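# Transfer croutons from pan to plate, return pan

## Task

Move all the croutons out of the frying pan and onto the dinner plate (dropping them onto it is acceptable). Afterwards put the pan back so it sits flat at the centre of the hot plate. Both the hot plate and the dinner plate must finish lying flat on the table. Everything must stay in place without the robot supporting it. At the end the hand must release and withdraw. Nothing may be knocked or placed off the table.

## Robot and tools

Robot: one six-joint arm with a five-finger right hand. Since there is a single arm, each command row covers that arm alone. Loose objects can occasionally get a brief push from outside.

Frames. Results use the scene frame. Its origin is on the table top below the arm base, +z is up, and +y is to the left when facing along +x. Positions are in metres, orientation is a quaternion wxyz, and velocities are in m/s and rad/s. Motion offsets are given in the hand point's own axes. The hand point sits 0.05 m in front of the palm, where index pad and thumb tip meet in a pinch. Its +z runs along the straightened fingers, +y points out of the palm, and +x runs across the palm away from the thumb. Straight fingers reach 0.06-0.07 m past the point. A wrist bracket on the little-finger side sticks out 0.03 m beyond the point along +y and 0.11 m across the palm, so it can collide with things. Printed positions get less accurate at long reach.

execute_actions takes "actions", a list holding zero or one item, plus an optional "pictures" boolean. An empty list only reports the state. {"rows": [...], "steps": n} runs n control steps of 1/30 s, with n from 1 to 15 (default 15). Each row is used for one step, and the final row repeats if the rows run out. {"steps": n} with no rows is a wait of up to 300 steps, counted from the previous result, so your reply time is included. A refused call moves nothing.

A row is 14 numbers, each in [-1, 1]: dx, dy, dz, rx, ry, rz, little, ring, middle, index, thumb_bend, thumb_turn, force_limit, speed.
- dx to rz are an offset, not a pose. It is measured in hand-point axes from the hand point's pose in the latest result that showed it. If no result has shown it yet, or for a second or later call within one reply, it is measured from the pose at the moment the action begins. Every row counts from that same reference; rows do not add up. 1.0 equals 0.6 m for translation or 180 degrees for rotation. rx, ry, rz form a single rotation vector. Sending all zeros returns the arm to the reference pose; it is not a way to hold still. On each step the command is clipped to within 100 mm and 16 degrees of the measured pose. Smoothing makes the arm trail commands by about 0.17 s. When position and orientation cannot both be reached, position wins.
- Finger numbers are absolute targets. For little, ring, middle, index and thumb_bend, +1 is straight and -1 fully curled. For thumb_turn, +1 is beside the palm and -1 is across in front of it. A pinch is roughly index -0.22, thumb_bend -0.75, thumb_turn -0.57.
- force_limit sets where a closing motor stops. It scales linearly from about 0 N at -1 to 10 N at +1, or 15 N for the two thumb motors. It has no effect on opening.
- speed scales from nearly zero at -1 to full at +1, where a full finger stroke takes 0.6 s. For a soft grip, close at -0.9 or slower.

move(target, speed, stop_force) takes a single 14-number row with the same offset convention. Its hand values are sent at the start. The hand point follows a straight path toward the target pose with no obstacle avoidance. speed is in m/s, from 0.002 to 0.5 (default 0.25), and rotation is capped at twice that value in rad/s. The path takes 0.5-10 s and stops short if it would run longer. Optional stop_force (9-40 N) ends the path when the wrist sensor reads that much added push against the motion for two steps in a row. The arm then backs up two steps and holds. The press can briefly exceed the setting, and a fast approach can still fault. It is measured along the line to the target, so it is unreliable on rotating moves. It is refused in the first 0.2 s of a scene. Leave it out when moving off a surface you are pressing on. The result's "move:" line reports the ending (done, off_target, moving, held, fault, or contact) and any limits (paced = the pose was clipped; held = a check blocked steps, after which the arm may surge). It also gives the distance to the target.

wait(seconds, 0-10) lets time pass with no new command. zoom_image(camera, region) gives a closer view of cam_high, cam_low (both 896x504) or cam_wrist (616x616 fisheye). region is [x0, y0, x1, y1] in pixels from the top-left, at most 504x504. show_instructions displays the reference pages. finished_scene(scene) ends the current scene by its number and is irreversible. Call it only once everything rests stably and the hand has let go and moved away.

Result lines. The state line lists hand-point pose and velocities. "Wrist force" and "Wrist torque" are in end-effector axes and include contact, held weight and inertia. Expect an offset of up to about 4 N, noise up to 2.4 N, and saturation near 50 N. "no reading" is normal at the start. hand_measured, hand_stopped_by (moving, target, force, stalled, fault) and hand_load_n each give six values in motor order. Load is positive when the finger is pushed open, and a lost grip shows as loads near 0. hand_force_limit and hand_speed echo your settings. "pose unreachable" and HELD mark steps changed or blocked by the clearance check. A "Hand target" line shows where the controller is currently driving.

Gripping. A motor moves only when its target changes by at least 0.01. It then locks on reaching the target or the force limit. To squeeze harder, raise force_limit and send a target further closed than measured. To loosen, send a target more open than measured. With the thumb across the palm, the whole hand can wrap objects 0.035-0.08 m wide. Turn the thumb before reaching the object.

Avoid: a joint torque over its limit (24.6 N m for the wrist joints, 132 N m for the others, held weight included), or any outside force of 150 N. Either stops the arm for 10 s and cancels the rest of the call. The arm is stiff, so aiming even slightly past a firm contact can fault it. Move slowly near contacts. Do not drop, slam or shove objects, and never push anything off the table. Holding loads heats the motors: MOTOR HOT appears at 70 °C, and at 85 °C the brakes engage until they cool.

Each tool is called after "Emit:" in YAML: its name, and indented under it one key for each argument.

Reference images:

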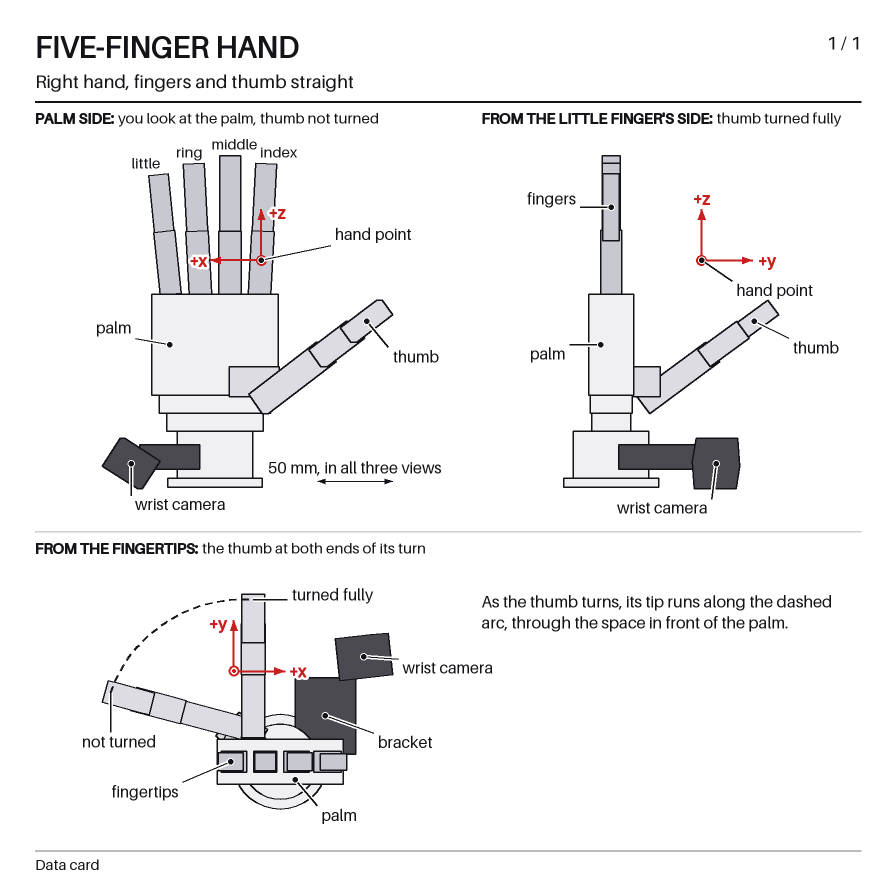

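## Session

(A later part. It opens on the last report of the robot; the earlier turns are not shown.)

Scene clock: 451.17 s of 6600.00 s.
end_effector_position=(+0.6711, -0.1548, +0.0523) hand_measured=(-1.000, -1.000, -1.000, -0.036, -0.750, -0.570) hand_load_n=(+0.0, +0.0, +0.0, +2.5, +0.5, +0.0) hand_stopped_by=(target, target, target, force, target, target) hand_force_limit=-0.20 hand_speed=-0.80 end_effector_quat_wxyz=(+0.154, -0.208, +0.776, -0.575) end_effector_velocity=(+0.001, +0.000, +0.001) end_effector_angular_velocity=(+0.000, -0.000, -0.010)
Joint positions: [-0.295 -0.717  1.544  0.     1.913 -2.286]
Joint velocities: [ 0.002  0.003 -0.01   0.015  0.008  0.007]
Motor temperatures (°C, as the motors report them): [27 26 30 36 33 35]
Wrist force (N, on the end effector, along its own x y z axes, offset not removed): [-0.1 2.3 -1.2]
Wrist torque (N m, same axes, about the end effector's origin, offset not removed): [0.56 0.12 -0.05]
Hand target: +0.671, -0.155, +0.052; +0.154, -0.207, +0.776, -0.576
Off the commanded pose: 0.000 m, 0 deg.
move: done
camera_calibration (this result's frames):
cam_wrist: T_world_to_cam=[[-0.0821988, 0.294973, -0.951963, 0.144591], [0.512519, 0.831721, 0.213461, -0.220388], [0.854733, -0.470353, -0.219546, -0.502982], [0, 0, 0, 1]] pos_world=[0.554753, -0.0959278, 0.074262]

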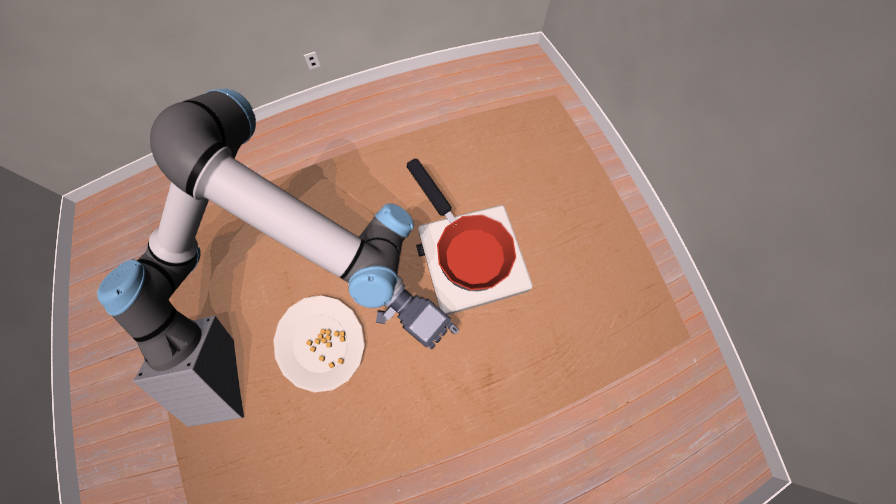

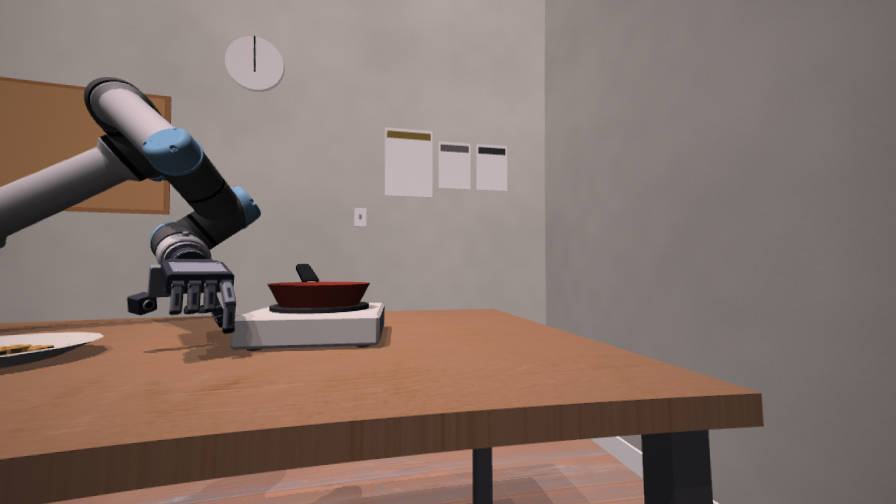

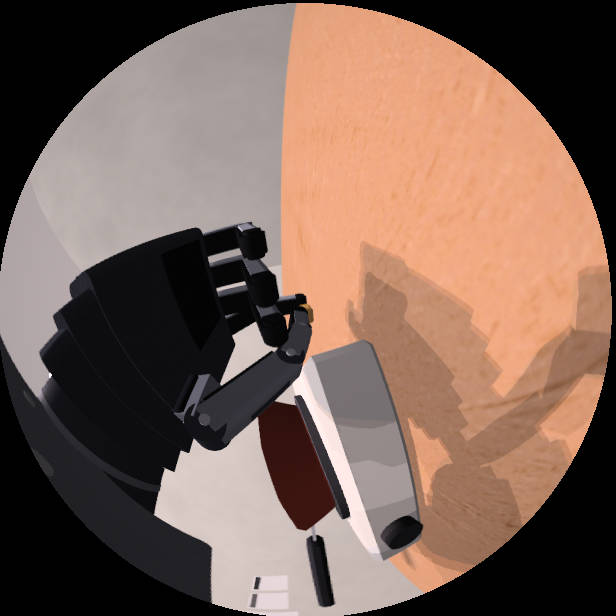

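Emit:
move:
  target: [0.414,0.125,-0.363,0,0,0,-1,-1,-1,-0.4,-0.75,-0.57,-0.2,-0.8]
  speed: 0.2

Emit:
move:
  target: [0,0,0,0,0,0,-1,-1,-1,0.15,-0.75,-0.57,-0.2,0]

Emit:
move:
  target: [-0.2,-0.2,0,0,0,0,-1,-1,-1,0.15,-0.75,-0.57,-0.2,0]

Scene clock: 458.70 s of 6600.00 s.
end_effector_position=(+0.3410, -0.0795, +0.0435) hand_measured=(-1.000, -1.000, -1.000, -0.046, -0.750, -0.570) hand_load_n=(+0.0, +0.0, +0.0, +5.0, +0.5, +0.0) hand_stopped_by=(target, target, target, force, target, target) hand_force_limit=-0.20 hand_speed=-0.80 end_effector_quat_wxyz=(+0.154, -0.207, +0.776, -0.576) end_effector_velocity=(-0.002, +0.000, +0.001) end_effector_angular_velocity=(+0.001, -0.001, +0.002)
Joint positions: [-0.457 -1.197  2.584 -0.594  1.802 -2.409]
Joint velocities: [-0.01  -0.006  0.008 -0.006 -0.009 -0.007]
Motor temperatures (°C, as the motors report them): [27 26 30 36 33 35]
Wrist force (N, on the end effector, along its own x y z axes, offset not removed): [1.5 1.0 -2.6]
Wrist torque (N m, same axes, about the end effector's origin, offset not removed): [0.45 -0.09 0.03]
Hand target: +0.341, -0.079, +0.044; +0.154, -0.208, +0.776, -0.576
Off the commanded pose: 0.000 m, 0 deg.
After step 90, 2.27 s passed at rest.
move: done
camera_calibration (this result's frames):
cam_wrist: T_world_to_cam=[[-0.0821662, 0.294791, -0.952022, 0.0868759], [0.512705, 0.831655, 0.21327, -0.112066], [0.854624, -0.470583, -0.219475, -0.187312], [0, 0, 0, 1]] pos_world=[0.224676, -0.020556, 0.0654978]

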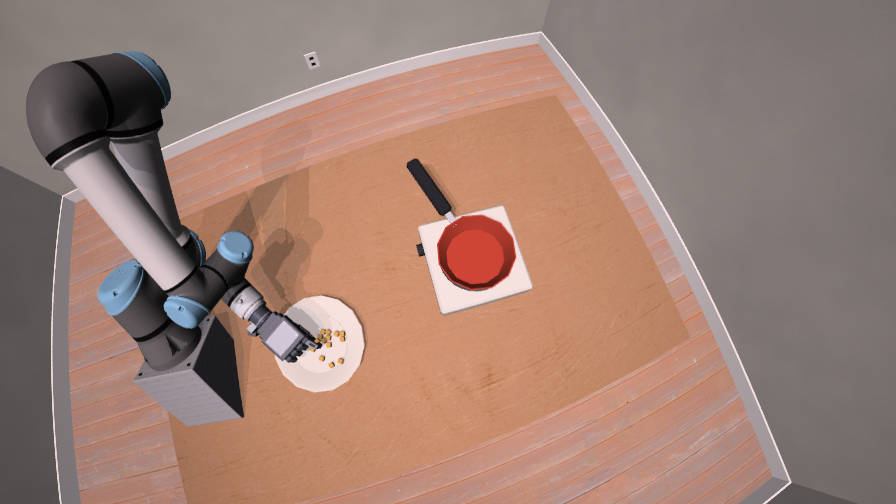

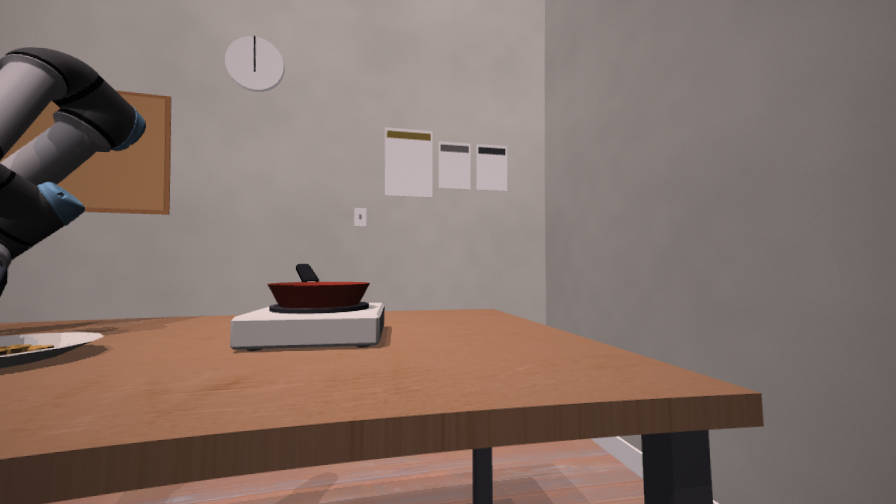

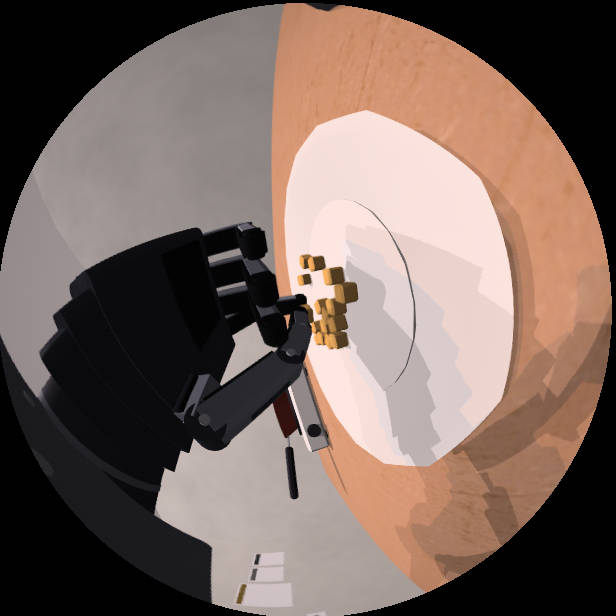

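Scene clock: 459.20 s of 6600.00 s.
end_effector_position=(+0.3410, -0.0795, +0.0436) hand_measured=(-1.000, -1.000, -1.000, +0.150, -0.750, -0.570) hand_load_n=(+0.0, +0.0, +0.0, +0.0, +0.0, +0.0) hand_stopped_by=(target, target, target, target, target, target) hand_force_limit=-0.20 hand_speed=0.00 end_effector_quat_wxyz=(+0.154, -0.208, +0.776, -0.576) end_effector_velocity=(-0.001, -0.000, -0.000) end_effector_angular_velocity=(+0.000, +0.001, -0.003)
Joint positions: [-0.457 -1.197  2.584 -0.594  1.802 -2.409]
Joint velocities: [-0.     0.001  0.001  0.     0.002  0.   ]
Motor temperatures (°C, as the motors report them): [27 26 30 36 33 35]
Wrist force (N, on the end effector, along its own x y z axes, offset not removed): [-0.5 1.8 -2.4]
Wrist torque (N m, same axes, about the end effector's origin, offset not removed): [0.52 0.19 -0.18]
Hand target: +0.341, -0.079, +0.044; +0.154, -0.207, +0.776, -0.576
Off the commanded pose: 0.000 m, 0 deg.
move: done
camera_calibration (this result's frames):
cam_wrist: T_world_to_cam=[[-0.0821178, 0.294747, -0.95204, 0.0868877], [0.512622, 0.831704, 0.213276, -0.112064], [0.854678, -0.470523, -0.219392, -0.187338], [0, 0, 0, 1]] pos_world=[0.224696, -0.0205526, 0.0655207]

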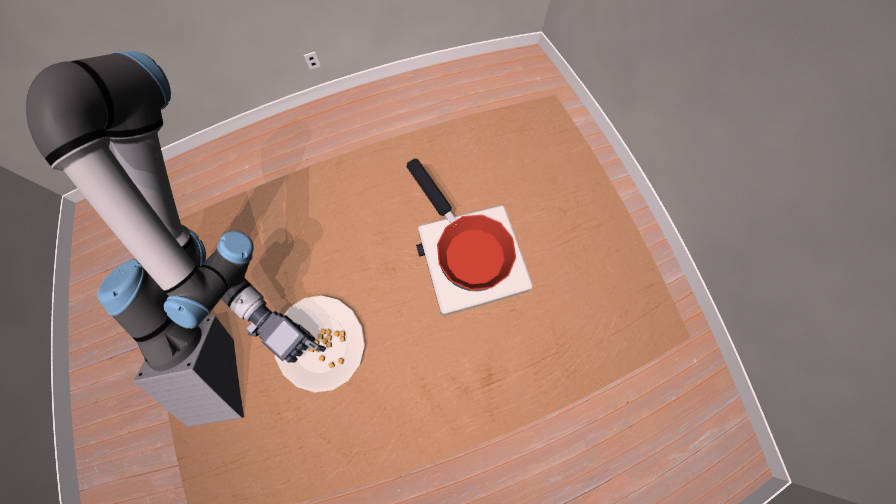

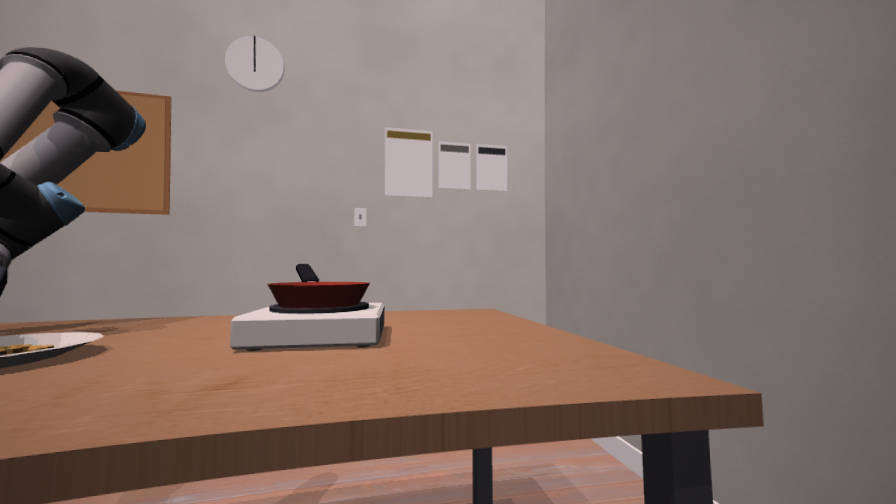

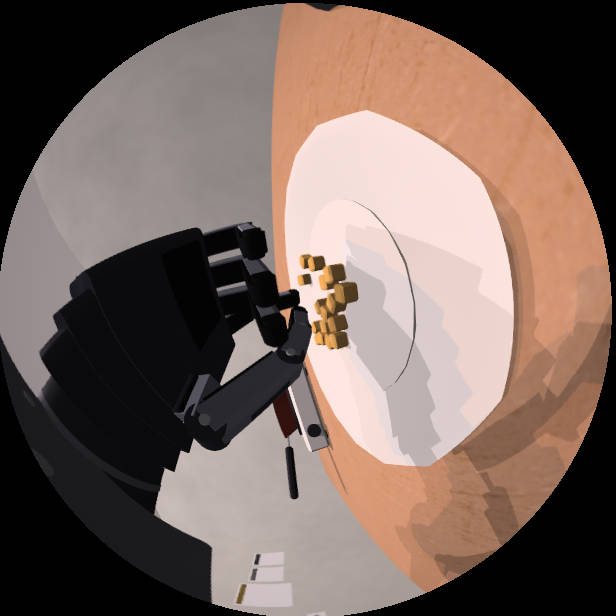

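Scene clock: 460.47 s of 6600.00 s.
end_effector_position=(+0.4623, -0.0497, +0.1582) hand_measured=(-1.000, -1.000, -1.000, +0.150, -0.750, -0.570) hand_load_n=(+0.0, +0.0, +0.0, +0.0, +0.0, +0.0) hand_stopped_by=(target, target, target, target, target, target) hand_force_limit=-0.20 hand_speed=0.00 end_effector_quat_wxyz=(+0.154, -0.208, +0.776, -0.576) end_effector_velocity=(+0.002, +0.000, +0.001) end_effector_angular_velocity=(-0.000, +0.002, -0.001)
Joint positions: [-0.426 -1.362  2.19  -0.029  1.823 -2.386]
Joint velocities: [ 0.003  0.002 -0.007  0.007  0.002  0.001]
Motor temperatures (°C, as the motors report them): [27 26 30 36 33 35]
Wrist force (N, on the end effector, along its own x y z axes, offset not removed): [0.0 0.9 -1.8]
Wrist torque (N m, same axes, about the end effector's origin, offset not removed): [0.37 0.09 -0.15]
Hand target: +0.462, -0.050, +0.158; +0.154, -0.208, +0.776, -0.576
Off the commanded pose: 0.000 m, 0 deg.
move: done
camera_calibration (this result's frames):
cam_wrist: T_world_to_cam=[[-0.0820417, 0.294697, -0.952062, 0.197213], [0.512423, 0.831816, 0.21332, -0.223323], [0.854805, -0.470358, -0.219253, -0.251866], [0, 0, 0, 1]] pos_world=[0.345913, 0.00917846, 0.180176]

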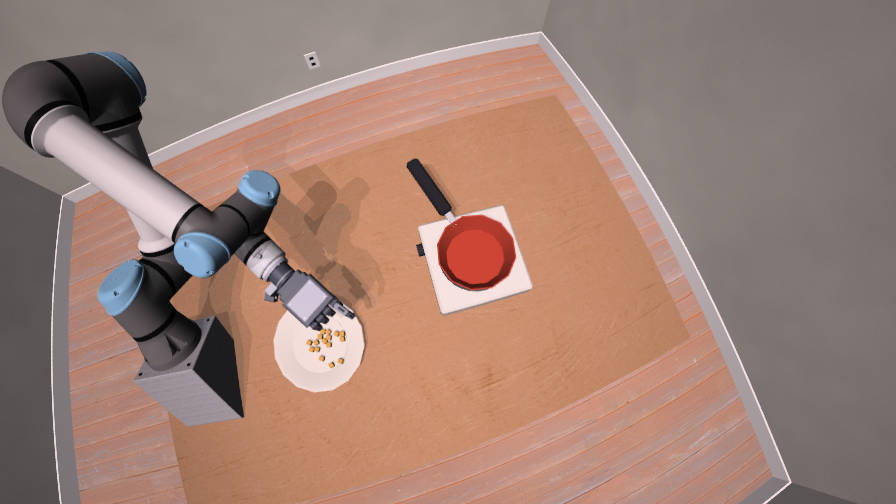

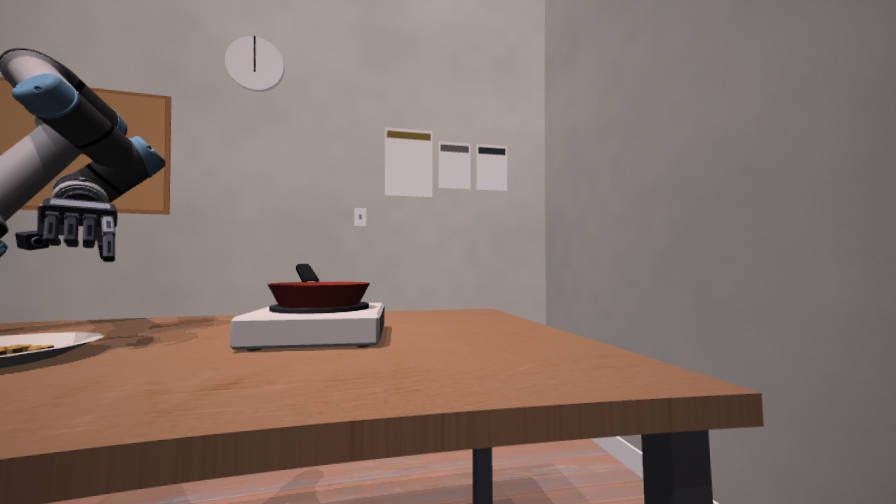

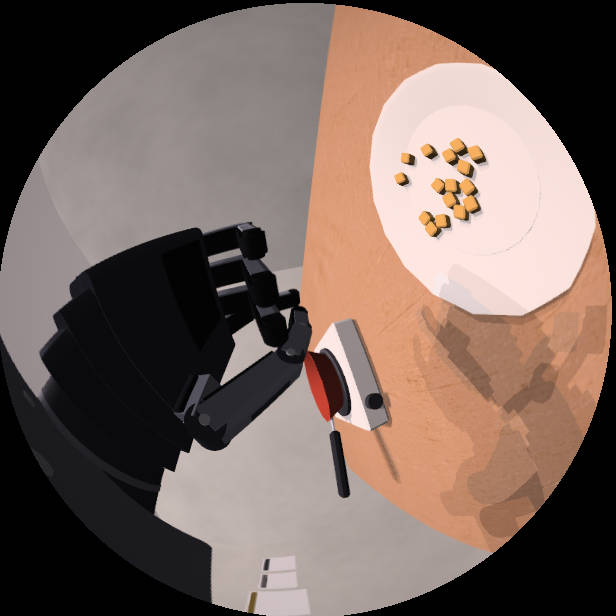

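Emit:
finished_scene:
  scene: 1

The scene is finished: the task was done.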